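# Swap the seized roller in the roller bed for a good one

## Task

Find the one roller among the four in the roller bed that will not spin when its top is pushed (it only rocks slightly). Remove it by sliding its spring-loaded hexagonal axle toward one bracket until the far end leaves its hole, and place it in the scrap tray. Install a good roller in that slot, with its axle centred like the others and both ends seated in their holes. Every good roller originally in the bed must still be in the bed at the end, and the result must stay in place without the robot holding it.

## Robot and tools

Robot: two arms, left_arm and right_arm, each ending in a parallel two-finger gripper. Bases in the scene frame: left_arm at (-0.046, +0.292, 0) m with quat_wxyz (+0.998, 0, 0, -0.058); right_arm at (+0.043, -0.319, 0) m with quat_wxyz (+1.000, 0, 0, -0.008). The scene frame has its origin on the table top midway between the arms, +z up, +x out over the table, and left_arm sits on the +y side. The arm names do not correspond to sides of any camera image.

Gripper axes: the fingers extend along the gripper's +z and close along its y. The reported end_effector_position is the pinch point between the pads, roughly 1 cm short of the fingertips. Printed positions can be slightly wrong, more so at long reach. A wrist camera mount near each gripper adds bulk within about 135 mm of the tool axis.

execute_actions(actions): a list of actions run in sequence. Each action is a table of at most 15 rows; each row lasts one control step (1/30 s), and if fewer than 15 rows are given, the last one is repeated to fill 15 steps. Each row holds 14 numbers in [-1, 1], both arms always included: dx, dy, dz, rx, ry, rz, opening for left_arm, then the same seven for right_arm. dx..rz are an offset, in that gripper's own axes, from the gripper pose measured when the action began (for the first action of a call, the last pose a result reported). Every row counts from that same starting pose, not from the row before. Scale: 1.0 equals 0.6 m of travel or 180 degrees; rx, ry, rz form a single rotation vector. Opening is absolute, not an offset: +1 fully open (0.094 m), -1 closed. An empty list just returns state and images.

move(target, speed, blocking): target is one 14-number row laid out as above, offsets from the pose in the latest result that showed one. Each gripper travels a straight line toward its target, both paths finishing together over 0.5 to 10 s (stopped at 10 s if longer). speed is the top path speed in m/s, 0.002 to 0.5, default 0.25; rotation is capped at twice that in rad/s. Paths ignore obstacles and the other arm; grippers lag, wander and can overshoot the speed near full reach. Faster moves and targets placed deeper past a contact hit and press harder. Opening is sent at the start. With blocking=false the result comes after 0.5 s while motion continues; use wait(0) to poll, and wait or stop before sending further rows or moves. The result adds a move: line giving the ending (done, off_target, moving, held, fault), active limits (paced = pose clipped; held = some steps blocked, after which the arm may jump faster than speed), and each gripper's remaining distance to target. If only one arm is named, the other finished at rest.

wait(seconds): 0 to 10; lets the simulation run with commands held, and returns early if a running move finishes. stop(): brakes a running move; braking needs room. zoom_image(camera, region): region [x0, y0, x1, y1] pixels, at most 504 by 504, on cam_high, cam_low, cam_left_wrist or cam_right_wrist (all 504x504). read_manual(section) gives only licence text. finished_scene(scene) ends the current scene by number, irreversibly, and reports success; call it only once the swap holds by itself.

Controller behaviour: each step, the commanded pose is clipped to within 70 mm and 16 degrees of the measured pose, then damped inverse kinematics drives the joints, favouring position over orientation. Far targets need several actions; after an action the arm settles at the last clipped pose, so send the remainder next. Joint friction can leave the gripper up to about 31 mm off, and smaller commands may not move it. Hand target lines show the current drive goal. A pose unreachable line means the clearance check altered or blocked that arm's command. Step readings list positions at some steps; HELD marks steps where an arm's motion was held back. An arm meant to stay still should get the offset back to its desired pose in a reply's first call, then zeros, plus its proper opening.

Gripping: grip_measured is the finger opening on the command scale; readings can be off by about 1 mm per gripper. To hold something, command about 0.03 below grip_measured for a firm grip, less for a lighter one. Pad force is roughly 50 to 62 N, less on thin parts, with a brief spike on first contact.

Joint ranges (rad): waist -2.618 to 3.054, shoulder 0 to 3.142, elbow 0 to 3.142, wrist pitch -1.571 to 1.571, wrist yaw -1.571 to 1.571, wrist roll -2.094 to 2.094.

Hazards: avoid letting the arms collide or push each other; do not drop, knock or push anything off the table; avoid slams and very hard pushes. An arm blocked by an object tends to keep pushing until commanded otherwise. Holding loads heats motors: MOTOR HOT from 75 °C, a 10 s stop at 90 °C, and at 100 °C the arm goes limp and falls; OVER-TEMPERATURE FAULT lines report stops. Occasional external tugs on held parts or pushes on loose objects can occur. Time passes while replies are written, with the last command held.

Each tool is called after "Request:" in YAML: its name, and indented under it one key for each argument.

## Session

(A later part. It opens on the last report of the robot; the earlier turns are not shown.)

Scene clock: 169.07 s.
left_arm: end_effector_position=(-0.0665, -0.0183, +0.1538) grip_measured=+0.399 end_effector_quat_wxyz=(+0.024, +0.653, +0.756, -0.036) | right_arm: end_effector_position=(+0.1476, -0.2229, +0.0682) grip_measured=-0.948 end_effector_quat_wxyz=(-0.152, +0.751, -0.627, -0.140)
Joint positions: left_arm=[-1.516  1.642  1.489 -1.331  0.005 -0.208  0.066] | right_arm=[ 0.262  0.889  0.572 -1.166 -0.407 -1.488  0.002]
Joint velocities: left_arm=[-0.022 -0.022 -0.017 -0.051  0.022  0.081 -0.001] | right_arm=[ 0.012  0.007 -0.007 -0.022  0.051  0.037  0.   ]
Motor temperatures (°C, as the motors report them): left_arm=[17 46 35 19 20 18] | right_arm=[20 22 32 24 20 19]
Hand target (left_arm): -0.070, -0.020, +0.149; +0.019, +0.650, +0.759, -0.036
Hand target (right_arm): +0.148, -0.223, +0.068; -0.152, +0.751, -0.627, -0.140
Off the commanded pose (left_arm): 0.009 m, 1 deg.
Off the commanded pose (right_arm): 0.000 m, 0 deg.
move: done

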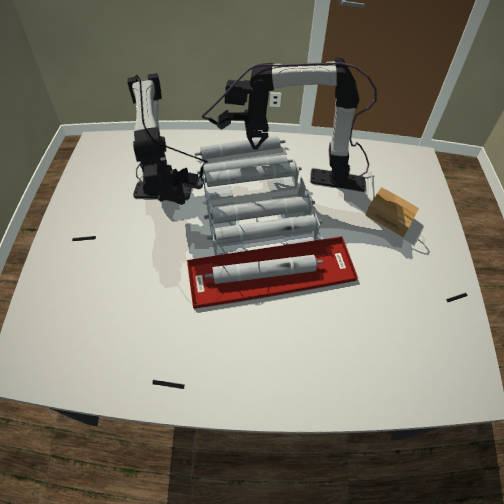

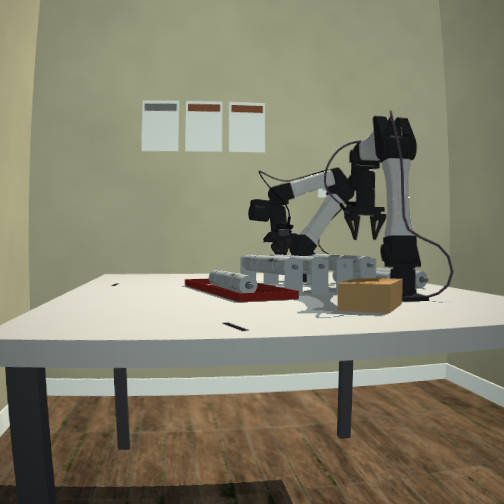

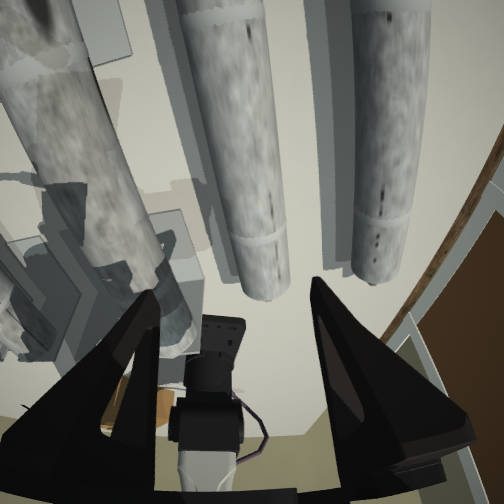

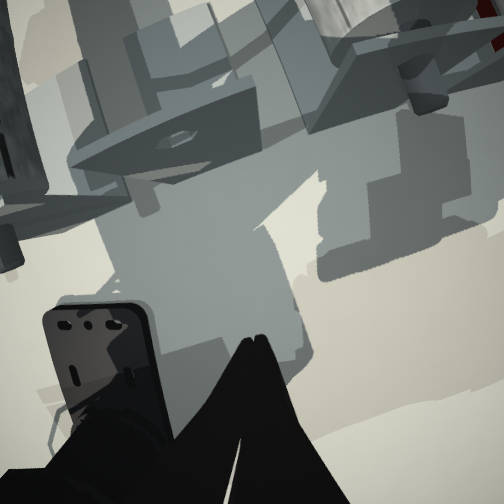

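Request:
move:
  target: [0,-0.015,0.2,0,0,0,0.4,0,0,0,0,0,0,-0.95]
  speed: 0.08

Request:
move:
  target: [0,0,0.01,0,0,0,-0.1,0,0,0,0,0,0,-0.95]

Scene clock: 173.60 s.
left_arm: end_effector_position=(-0.0724, -0.0336, +0.0446) grip_measured=+0.399 end_effector_quat_wxyz=(+0.032, +0.653, +0.756, -0.047) | right_arm: end_effector_position=(+0.1476, -0.2229, +0.0682) grip_measured=-0.948 end_effector_quat_wxyz=(-0.152, +0.751, -0.627, -0.140)
Joint positions: left_arm=[-1.531  1.73   1.145 -0.872  0.005 -0.223  0.066] | right_arm=[ 0.262  0.889  0.572 -1.166 -0.407 -1.488  0.002]
Joint velocities: left_arm=[-0.017  0.002  0.002 -0.007  0.081  0.007 -0.   ] | right_arm=[-0.022 -0.002  0.002 -0.037 -0.066  0.007  0.001]
Motor temperatures (°C, as the motors report them): left_arm=[17 45 35 19 20 18] | right_arm=[20 22 32 24 20 19]
Hand target (left_arm): -0.075, -0.028, +0.034; +0.024, +0.653, +0.756, -0.036
Hand target (right_arm): +0.148, -0.223, +0.068; -0.152, +0.751, -0.627, -0.140
Off the commanded pose (left_arm): 0.012 m, 2 deg.
Off the commanded pose (right_arm): 0.000 m, 0 deg.
move: off_target (left_arm)

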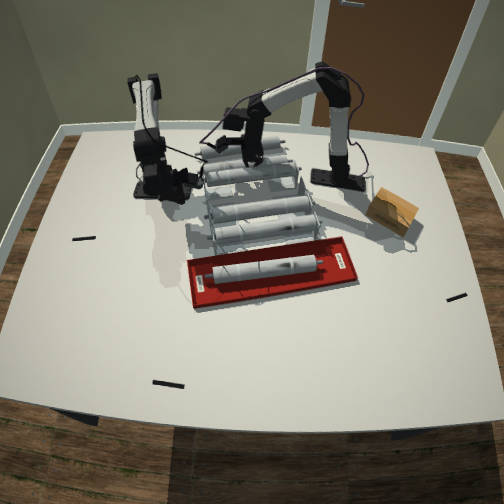

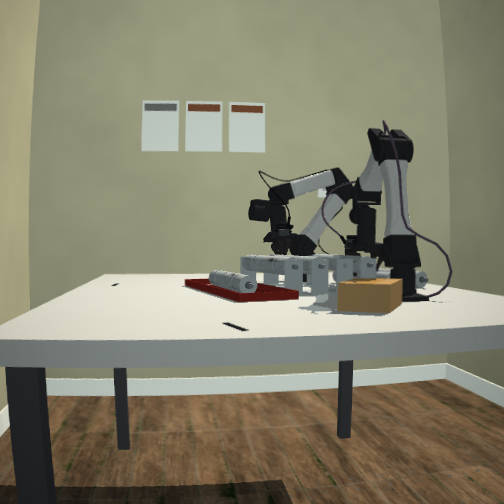

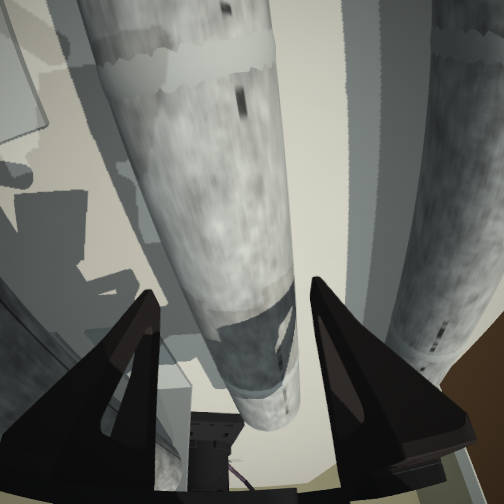

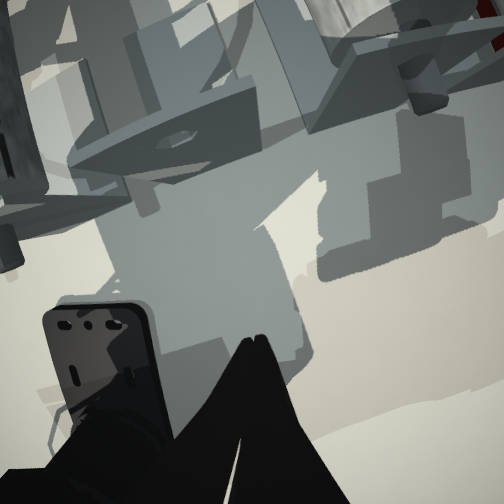

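Scene clock: 174.30 s.
left_arm: end_effector_position=(-0.0736, -0.0338, +0.0447) grip_measured=-0.079 end_effector_quat_wxyz=(+0.030, +0.653, +0.756, -0.050) | right_arm: end_effector_position=(+0.1476, -0.2229, +0.0682) grip_measured=-0.948 end_effector_quat_wxyz=(-0.152, +0.751, -0.627, -0.140)
Joint positions: left_arm=[-1.531  1.73   1.145 -0.871  0.011 -0.224  0.043] | right_arm=[ 0.262  0.889  0.572 -1.166 -0.407 -1.488  0.002]
Joint velocities: left_arm=[-0.002  0.002 -0.012  0.022  0.081  0.037 -0.   ] | right_arm=[ 0.002  0.007 -0.002 -0.007  0.037 -0.081  0.001]
Motor temperatures (°C, as the motors report them): left_arm=[17 44 35 19 20 18] | right_arm=[20 22 32 24 20 19]
Hand target (left_arm): -0.072, -0.034, +0.039; +0.032, +0.653, +0.756, -0.047
Hand target (right_arm): +0.148, -0.223, +0.068; -0.152, +0.751, -0.627, -0.140
Off the commanded pose (left_arm): 0.006 m, 0 deg.
Off the commanded pose (right_arm): 0.000 m, 0 deg.
move: done

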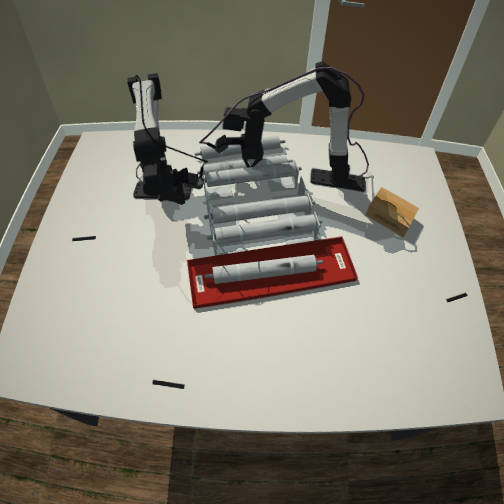

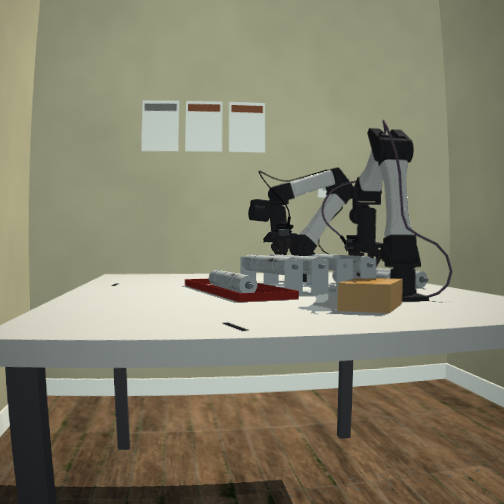

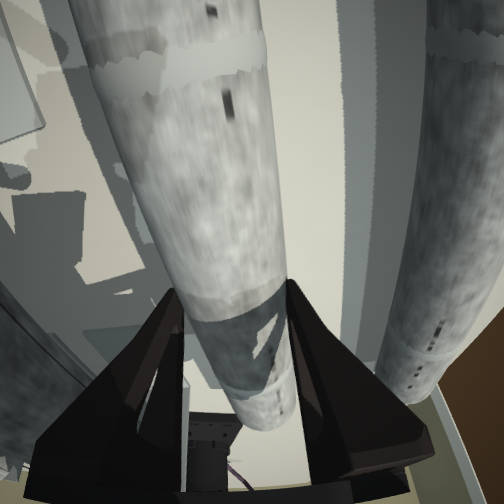

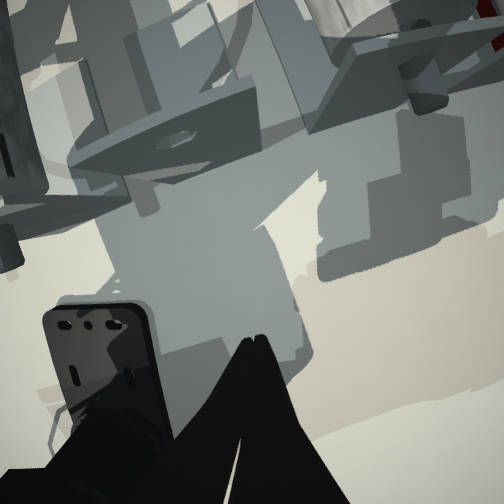

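Too shallow.

Request:
move:
  target: [0,0,0,0,0,0,0.4,0,0,0,0,0,0,-0.95]

Request:
move:
  target: [0.01,0,0.04,0,0,0,0.4,0,0,0,0,0,0,-0.95]
  speed: 0.04

Request:
move:
  target: [0,0,0,0,0,0,-0.1,0,0,0,0,0,0,-0.95]

Request:
move:
  target: [0.02,0,-0.25,0,0,0,-0.1,0,0,0,0,0,0,-0.95]
  speed: 0.06

Scene clock: 179.07 s.
left_arm: end_effector_position=(-0.0736, -0.0339, +0.0447) grip_measured=+0.399 end_effector_quat_wxyz=(+0.030, +0.653, +0.756, -0.050) | right_arm: end_effector_position=(+0.1476, -0.2229, +0.0682) grip_measured=-0.948 end_effector_quat_wxyz=(-0.152, +0.751, -0.627, -0.140)
Joint positions: left_arm=[-1.531  1.73   1.145 -0.87   0.011 -0.224  0.066] | right_arm=[ 0.262  0.889  0.572 -1.166 -0.407 -1.488  0.002]
Joint velocities: left_arm=[-0.012  0.007 -0.002 -0.022 -0.022  0.095  0.001] | right_arm=[-0.002  0.012 -0.002 -0.022  0.007 -0.037 -0.   ]
Motor temperatures (°C, as the motors report them): left_arm=[17 44 35 20 20 18] | right_arm=[20 22 32 24 20 19]
Hand target (left_arm): -0.074, -0.034, +0.045; +0.030, +0.653, +0.756, -0.050
Hand target (right_arm): +0.148, -0.223, +0.068; -0.152, +0.751, -0.627, -0.140
Off the commanded pose (left_arm): 0.000 m, 0 deg.
Off the commanded pose (right_arm): 0.000 m, 0 deg.
move: done

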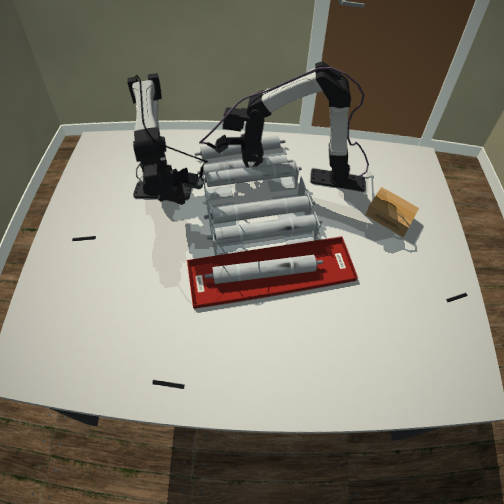

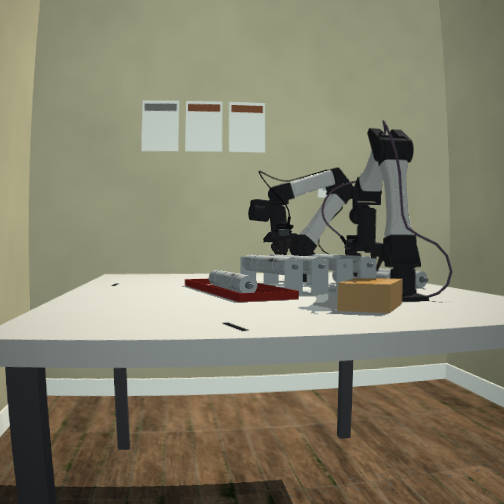

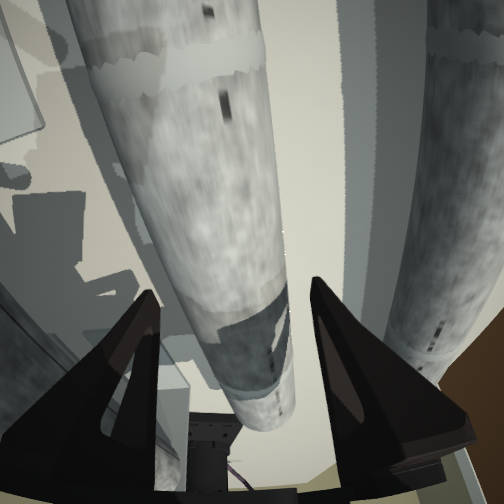

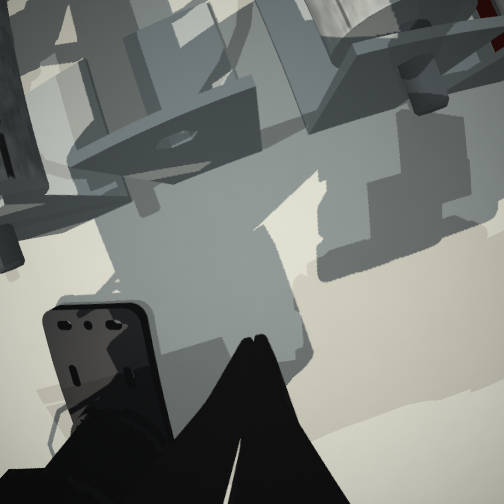

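Scene clock: 180.13 s.
left_arm: end_effector_position=(-0.0739, -0.0369, +0.0327) grip_measured=+0.399 end_effector_quat_wxyz=(+0.040, +0.652, +0.755, -0.063) | right_arm: end_effector_position=(+0.1476, -0.2229, +0.0682) grip_measured=-0.948 end_effector_quat_wxyz=(-0.152, +0.751, -0.627, -0.140)
Joint positions: left_arm=[-1.531  1.73   1.089 -0.781  0.011 -0.224  0.066] | right_arm=[ 0.262  0.889  0.572 -1.166 -0.407 -1.488  0.002]
Joint velocities: left_arm=[-0.002 -0.012  0.002  0.051  0.022 -0.022  0.001] | right_arm=[-0.002  0.007  0.002 -0.066  0.007  0.022  0.   ]
Motor temperatures (°C, as the motors report them): left_arm=[17 43 35 20 20 18] | right_arm=[20 22 32 24 20 19]
Hand target (left_arm): -0.075, -0.030, +0.021; +0.030, +0.653, +0.756, -0.050
Hand target (right_arm): +0.148, -0.223, +0.068; -0.152, +0.751, -0.627, -0.140
Off the commanded pose (left_arm): 0.014 m, 2 deg.
Off the commanded pose (right_arm): 0.000 m, 0 deg.
move: off_target (left_arm)

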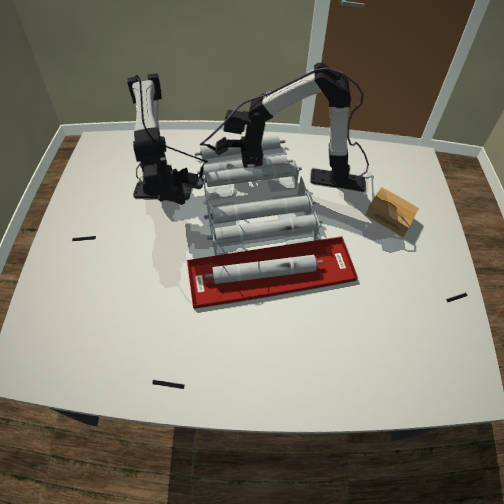

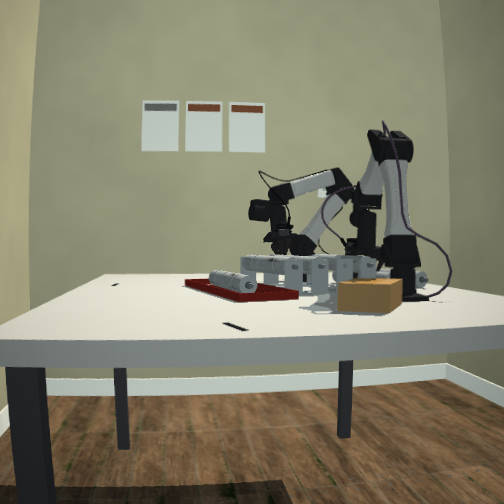

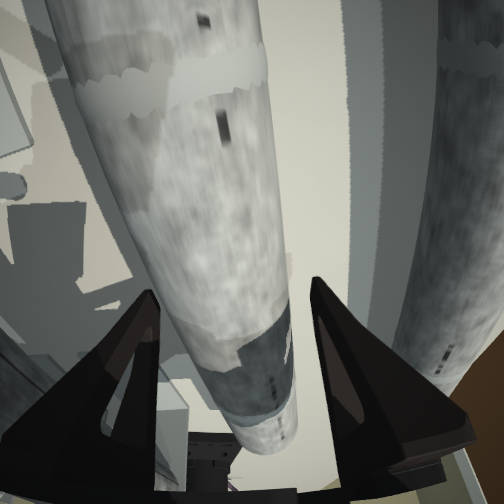

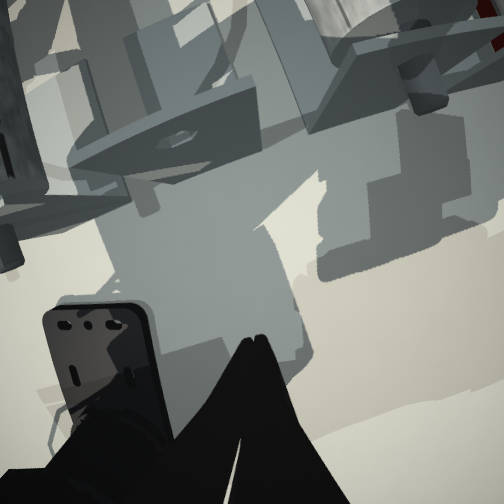

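Scene clock: 180.63 s.
left_arm: end_effector_position=(-0.0735, -0.0369, +0.0327) grip_measured=+0.005 end_effector_quat_wxyz=(+0.040, +0.651, +0.755, -0.062) | right_arm: end_effector_position=(+0.1476, -0.2229, +0.0682) grip_measured=-0.948 end_effector_quat_wxyz=(-0.152, +0.751, -0.627, -0.140)
Joint positions: left_arm=[-1.531  1.73   1.089 -0.782  0.009 -0.226  0.047] | right_arm=[ 0.262  0.889  0.572 -1.166 -0.407 -1.488  0.002]
Joint velocities: left_arm=[-0.002 -0.002 -0.002  0.007  0.037 -0.095 -0.   ] | right_arm=[-0.012 -0.007 -0.007  0.022 -0.051  0.007 -0.   ]
Motor temperatures (°C, as the motors report them): left_arm=[17 43 35 20 20 18] | right_arm=[20 22 32 24 20 19]
Hand target (left_arm): -0.074, -0.037, +0.033; +0.040, +0.652, +0.755, -0.063
Hand target (right_arm): +0.148, -0.223, +0.068; -0.152, +0.751, -0.627, -0.140
Off the commanded pose (left_arm): 0.000 m, 0 deg.
Off the commanded pose (right_arm): 0.000 m, 0 deg.
move: done

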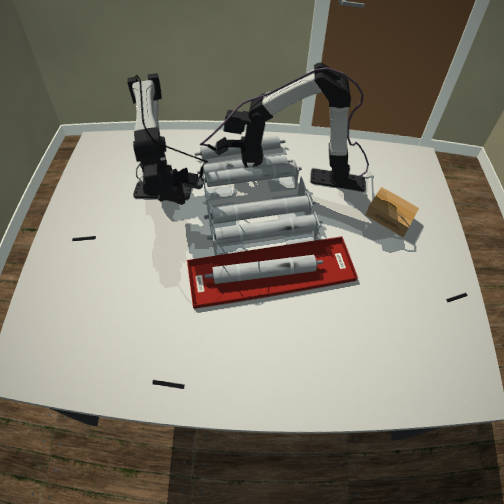

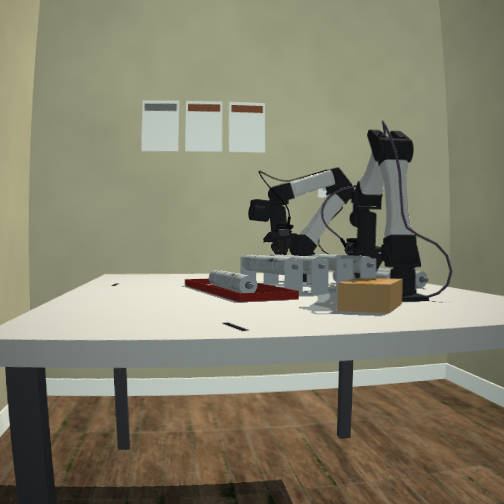

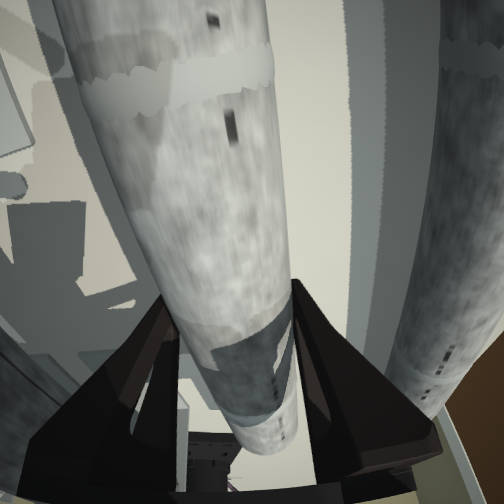

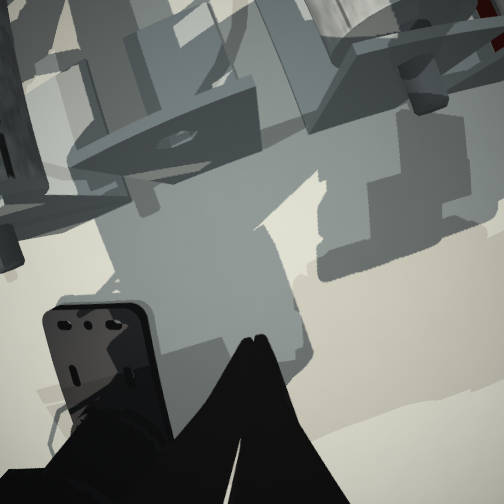

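Scene clock: 183.63 s.
left_arm: end_effector_position=(-0.0705, +0.0017, +0.1578) grip_measured=+0.005 end_effector_quat_wxyz=(+0.017, +0.653, +0.757, -0.031) | right_arm: end_effector_position=(+0.1476, -0.2229, +0.0682) grip_measured=-0.948 end_effector_quat_wxyz=(-0.152, +0.751, -0.627, -0.140)
Joint positions: left_arm=[-1.531  1.585  1.446 -1.362  0.009 -0.226  0.047] | right_arm=[ 0.262  0.889  0.572 -1.166 -0.407 -1.488  0.002]
Joint velocities: left_arm=[ 0.002 -0.022  0.002  0.095  0.007  0.022  0.001] | right_arm=[ 0.007 -0.012  0.002 -0.095  0.007  0.037  0.001]
Motor temperatures (°C, as the motors report them): left_arm=[17 44 35 20 20 18] | right_arm=[20 22 32 24 20 19]
Hand target (left_arm): -0.074, -0.004, +0.180; +0.040, +0.651, +0.755, -0.063
Hand target (right_arm): +0.148, -0.223, +0.068; -0.152, +0.751, -0.627, -0.140
Off the commanded pose (left_arm): 0.022 m, 5 deg.
Off the commanded pose (right_arm): 0.000 m, 0 deg.
move: off_target (left_arm)

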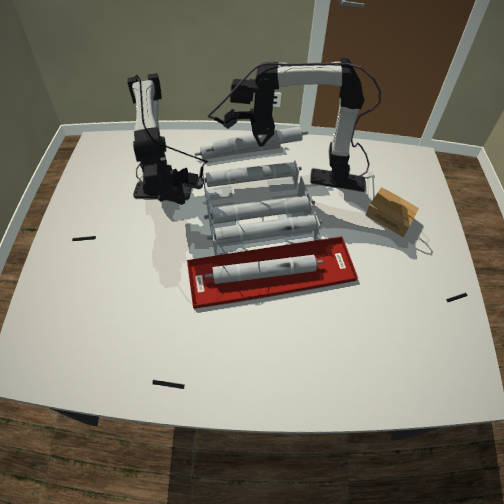

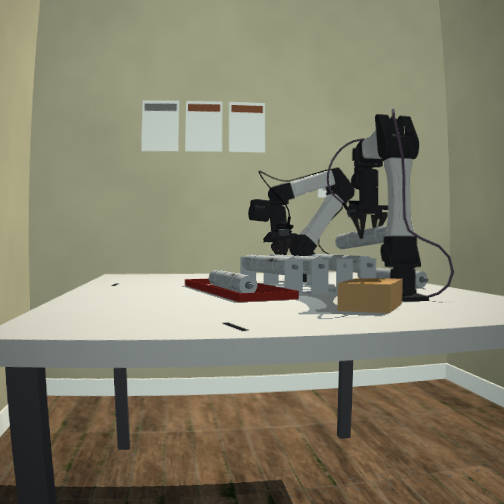

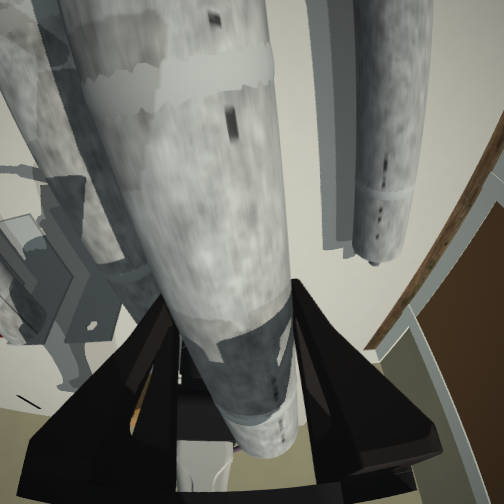

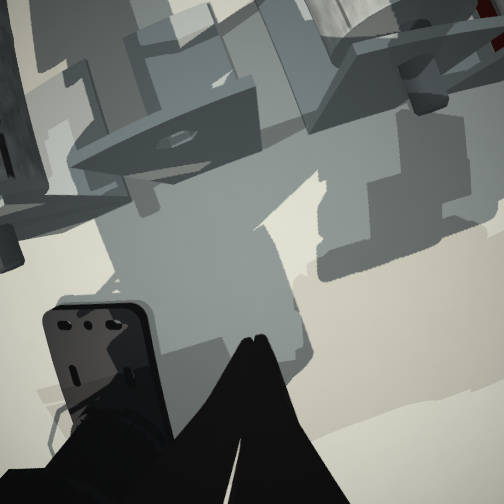

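Request:
move:
  target: [0.05,0.27,-0.04,0,0.035,0,-0.1,0,0,0,0,0,0,-0.95]
  speed: 0.08

Request:
move:
  target: [0,0,0.06,0,0,0,-0.1,0,0,0,0,0,0,-0.95]
  speed: 0.04

Request:
zoom_image:
  camera: "cam_low"
  region: [200,200,440,320]

Request:
zoom_image:
  camera: "cam_high"
  region: [160,110,380,330]

Scene clock: 192.87 s.
left_arm: end_effector_position=(+0.0851, +0.0573, +0.1668) grip_measured=+0.005 end_effector_quat_wxyz=(-0.028, +0.651, +0.759, +0.010) | right_arm: end_effector_position=(+0.1476, -0.2229, +0.0682) grip_measured=-0.948 end_effector_quat_wxyz=(-0.152, +0.751, -0.627, -0.140)
Joint positions: left_arm=[-0.944  1.624  1.524 -1.529  0.001  0.357  0.047] | right_arm=[ 0.262  0.889  0.572 -1.166 -0.407 -1.488  0.002]
Joint velocities: left_arm=[-0.002  0.017 -0.007  0.007  0.007  0.007 -0.   ] | right_arm=[-0.012 -0.027  0.007 -0.081  0.037 -0.022  0.001]
Motor temperatures (°C, as the motors report them): left_arm=[17 43 37 19 20 18] | right_arm=[20 21 32 24 20 19]
Hand target (left_arm): +0.088, +0.057, +0.178; -0.018, +0.653, +0.757, +0.008
Hand target (right_arm): +0.148, -0.223, +0.068; -0.152, +0.751, -0.627, -0.140
Off the commanded pose (left_arm): 0.009 m, 1 deg.
Off the commanded pose (right_arm): 0.000 m, 0 deg.
move: done

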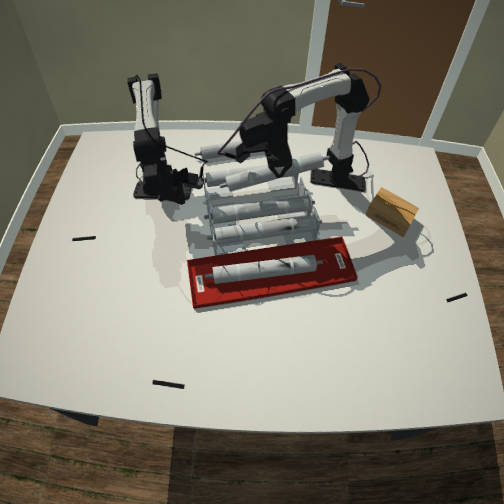

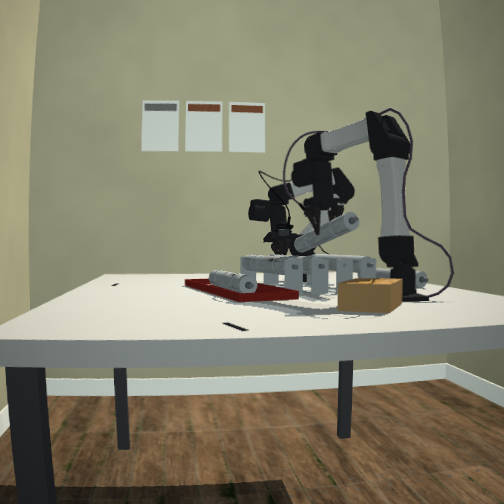

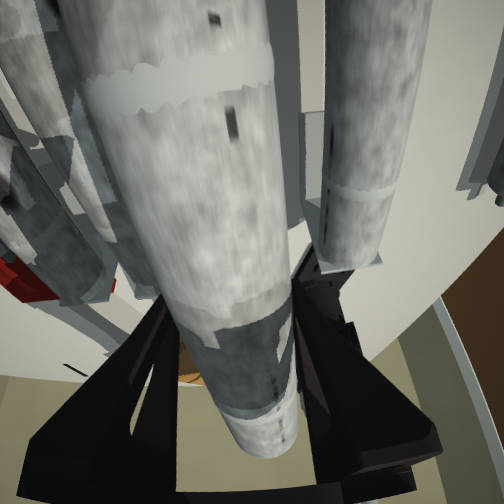

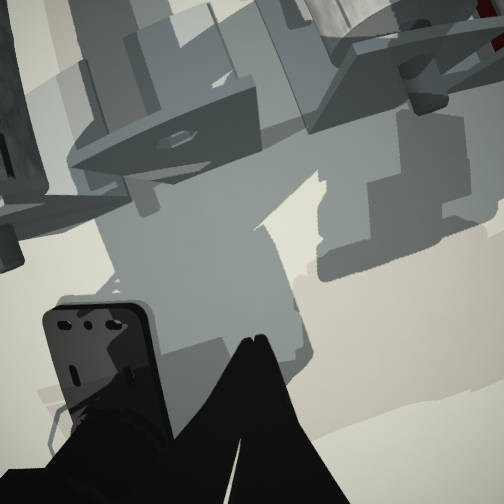

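Scene clock: 194.23 s.
left_arm: end_effector_position=(+0.0840, +0.0593, +0.1251) grip_measured=+0.005 end_effector_quat_wxyz=(-0.036, +0.650, +0.759, +0.013) | right_arm: end_effector_position=(+0.1476, -0.2229, +0.0682) grip_measured=-0.948 end_effector_quat_wxyz=(-0.152, +0.751, -0.627, -0.140)
Joint positions: left_arm=[-0.944  1.624  1.357 -1.381  0.001  0.357  0.047] | right_arm=[ 0.262  0.889  0.572 -1.166 -0.407 -1.488  0.002]
Joint velocities: left_arm=[-0.012 -0.002 -0.012  0.022 -0.081  0.007  0.   ] | right_arm=[-0.027  0.002  0.002 -0.022 -0.007  0.125 -0.001]
Motor temperatures (°C, as the motors report them): left_arm=[17 43 37 19 20 18] | right_arm=[20 21 32 24 20 19]
Hand target (left_arm): +0.084, +0.060, +0.131; -0.028, +0.650, +0.759, +0.010
Hand target (right_arm): +0.148, -0.223, +0.068; -0.152, +0.751, -0.627, -0.140
Off the commanded pose (left_arm): 0.006 m, 1 deg.
Off the commanded pose (right_arm): 0.000 m, 0 deg.
move: done

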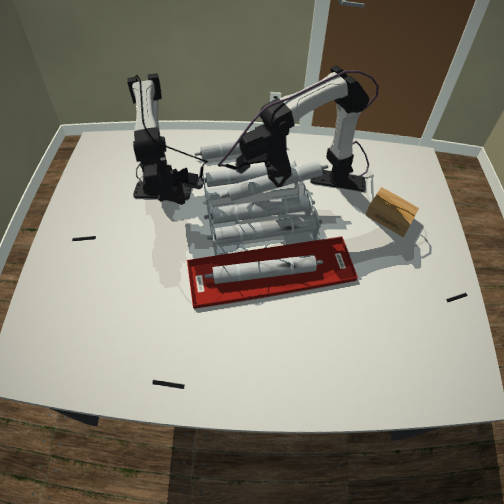

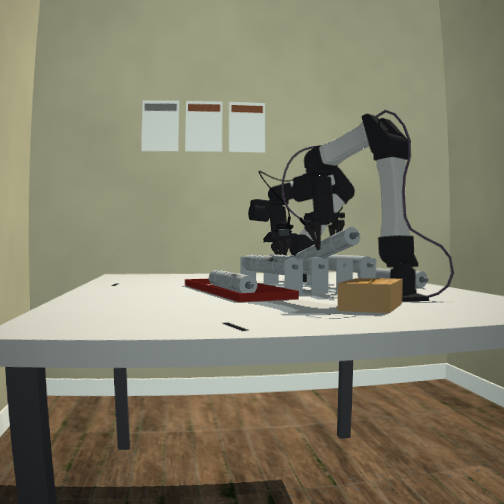

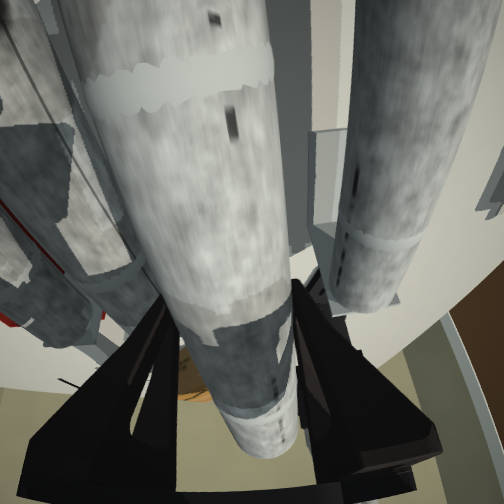

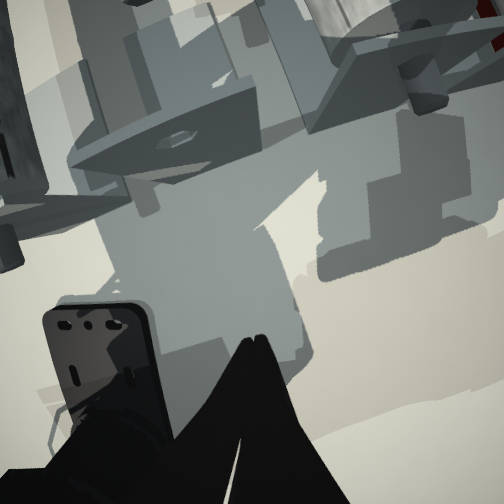

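Region (200, 200, 440, 320) of cam_low's 504x504 image, scaled by 2.100, with more detail than that image has.

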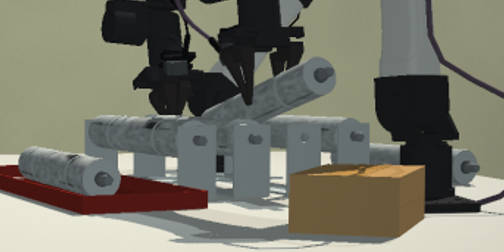

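Region (160, 110, 380, 330) of cam_high's 504x504 image, scaled by 2.291, with more detail than that image has.

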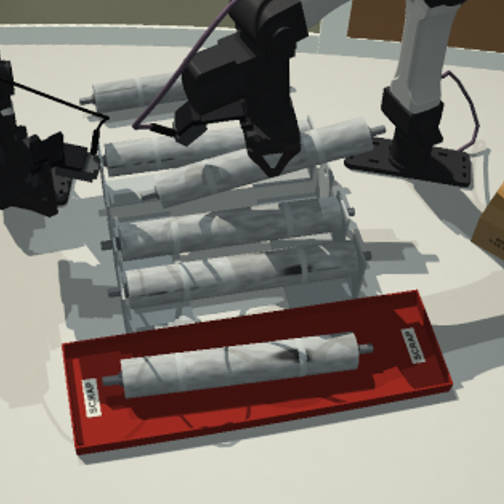

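Request:
move:
  target: [-0.07,0,0.005,0,0,0,-0.1,0,0,0,0,0,0,-0.95]
  speed: 0.02

Scene clock: 199.23 s.
left_arm: end_effector_position=(+0.0909, +0.0264, +0.1067) grip_measured=+0.005 end_effector_quat_wxyz=(-0.051, +0.650, +0.758, +0.020) | right_arm: end_effector_position=(+0.1476, -0.2229, +0.0682) grip_measured=-0.948 end_effector_quat_wxyz=(-0.152, +0.751, -0.627, -0.140)
Joint positions: left_arm=[-0.977  1.78   1.458 -1.358  0.001  0.324  0.047] | right_arm=[ 0.262  0.889  0.572 -1.166 -0.407 -1.488  0.002]
Joint velocities: left_arm=[-0.002 -0.002 -0.022 -0.095 -0.037  0.007  0.001] | right_arm=[-0.007  0.012 -0.002  0.007 -0.022 -0.095  0.   ]
Motor temperatures (°C, as the motors report them): left_arm=[17 43 37 19 20 18] | right_arm=[20 21 32 24 20 19]
Hand target (left_arm): +0.090, +0.019, +0.118; -0.037, +0.650, +0.759, +0.012
Hand target (right_arm): +0.148, -0.223, +0.068; -0.152, +0.751, -0.627, -0.140
Off the commanded pose (left_arm): 0.015 m, 2 deg.
Off the commanded pose (right_arm): 0.000 m, 0 deg.
move: off_target (left_arm)

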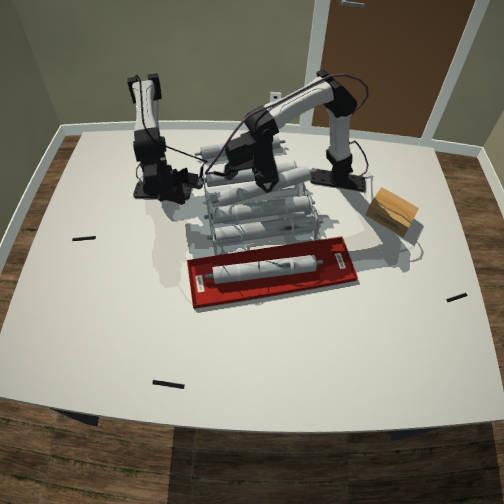

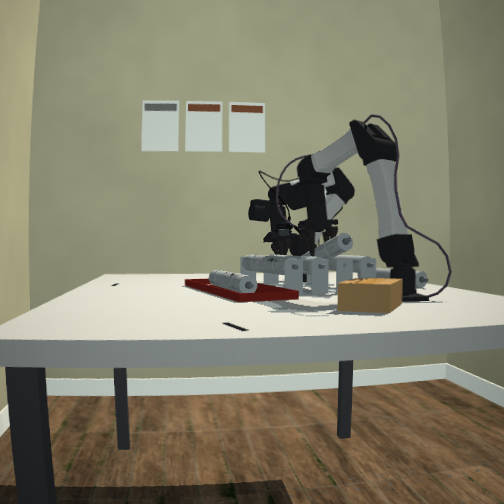

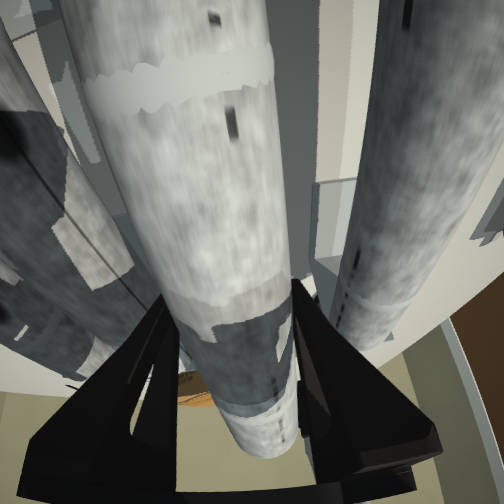

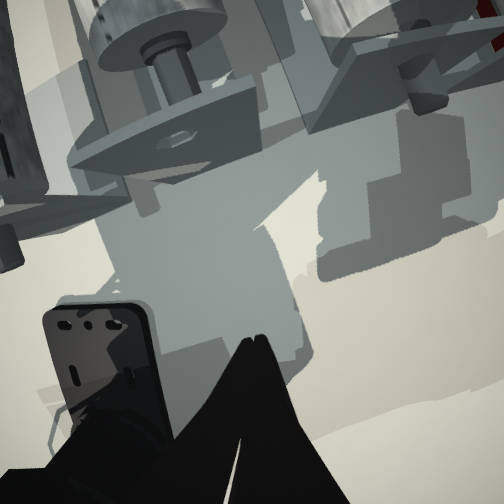

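Request:
move:
  target: [-0.05,-0.008,-0.025,0,-0.02,0,-0.1,0,0,0,0,0,0,-0.95]
  speed: 0.015

Request:
zoom_image:
  camera: "cam_right_wrist"
  region: [50,0,300,200]

Scene clock: 204.23 s.
left_arm: end_effector_position=(+0.0915, +0.0132, +0.1067) grip_measured=+0.005 end_effector_quat_wxyz=(-0.055, +0.647, +0.760, +0.022) | right_arm: end_effector_position=(+0.1476, -0.2229, +0.0682) grip_measured=-0.948 end_effector_quat_wxyz=(-0.152, +0.751, -0.627, -0.140)
Joint positions: left_arm=[-0.993  1.835  1.525 -1.38   0.004  0.302  0.047] | right_arm=[ 0.262  0.889  0.572 -1.166 -0.407 -1.488  0.002]
Joint velocities: left_arm=[-0.012  0.002 -0.002  0.037  0.007  0.022 -0.   ] | right_arm=[-0.017 -0.007  0.012  0.022  0.007 -0.051  0.   ]
Motor temperatures (°C, as the motors report them): left_arm=[17 43 38 19 20 18] | right_arm=[20 21 32 24 20 19]
Hand target (left_arm): +0.091, -0.005, +0.119; -0.027, +0.651, +0.758, -0.001
Hand target (right_arm): +0.148, -0.223, +0.068; -0.152, +0.751, -0.627, -0.140
Off the commanded pose (left_arm): 0.022 m, 4 deg.
Off the commanded pose (right_arm): 0.000 m, 0 deg.
move: off_target (left_arm)

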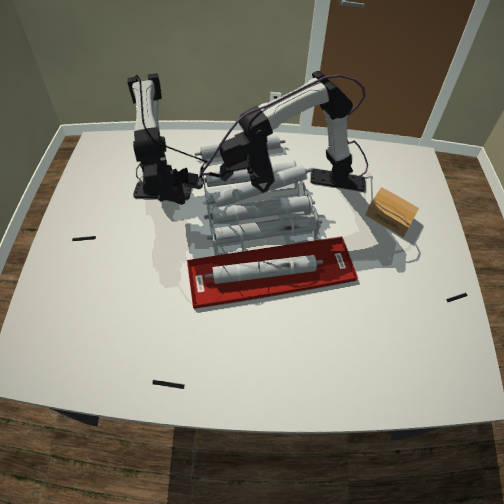

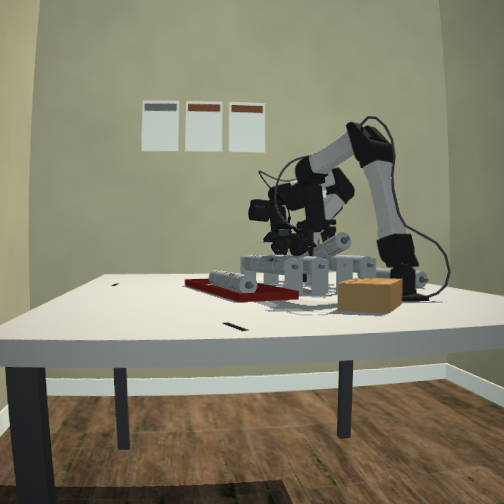

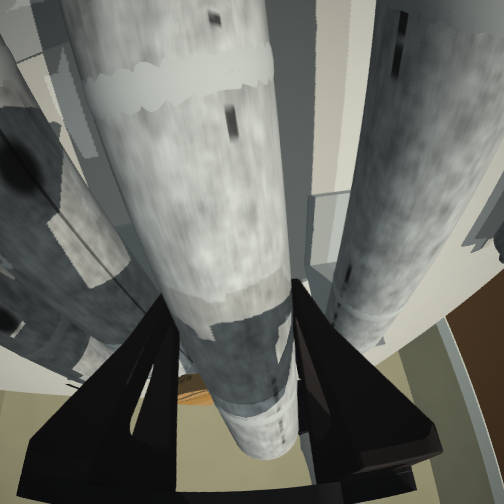

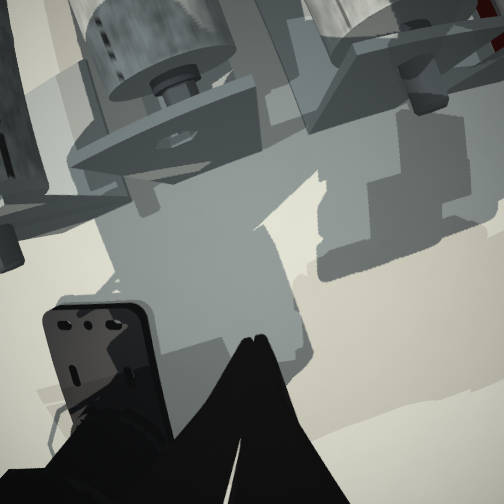

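Region (50, 0, 300, 200) of cam_right_wrist's 504x504 image, scaled by 2.016, with more detail than that image has; it fills the top 403 rows of this view, and the rest is white.

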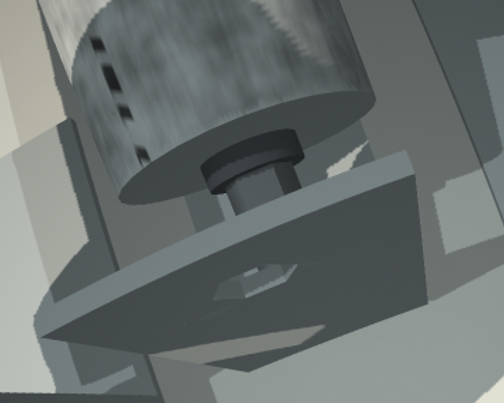

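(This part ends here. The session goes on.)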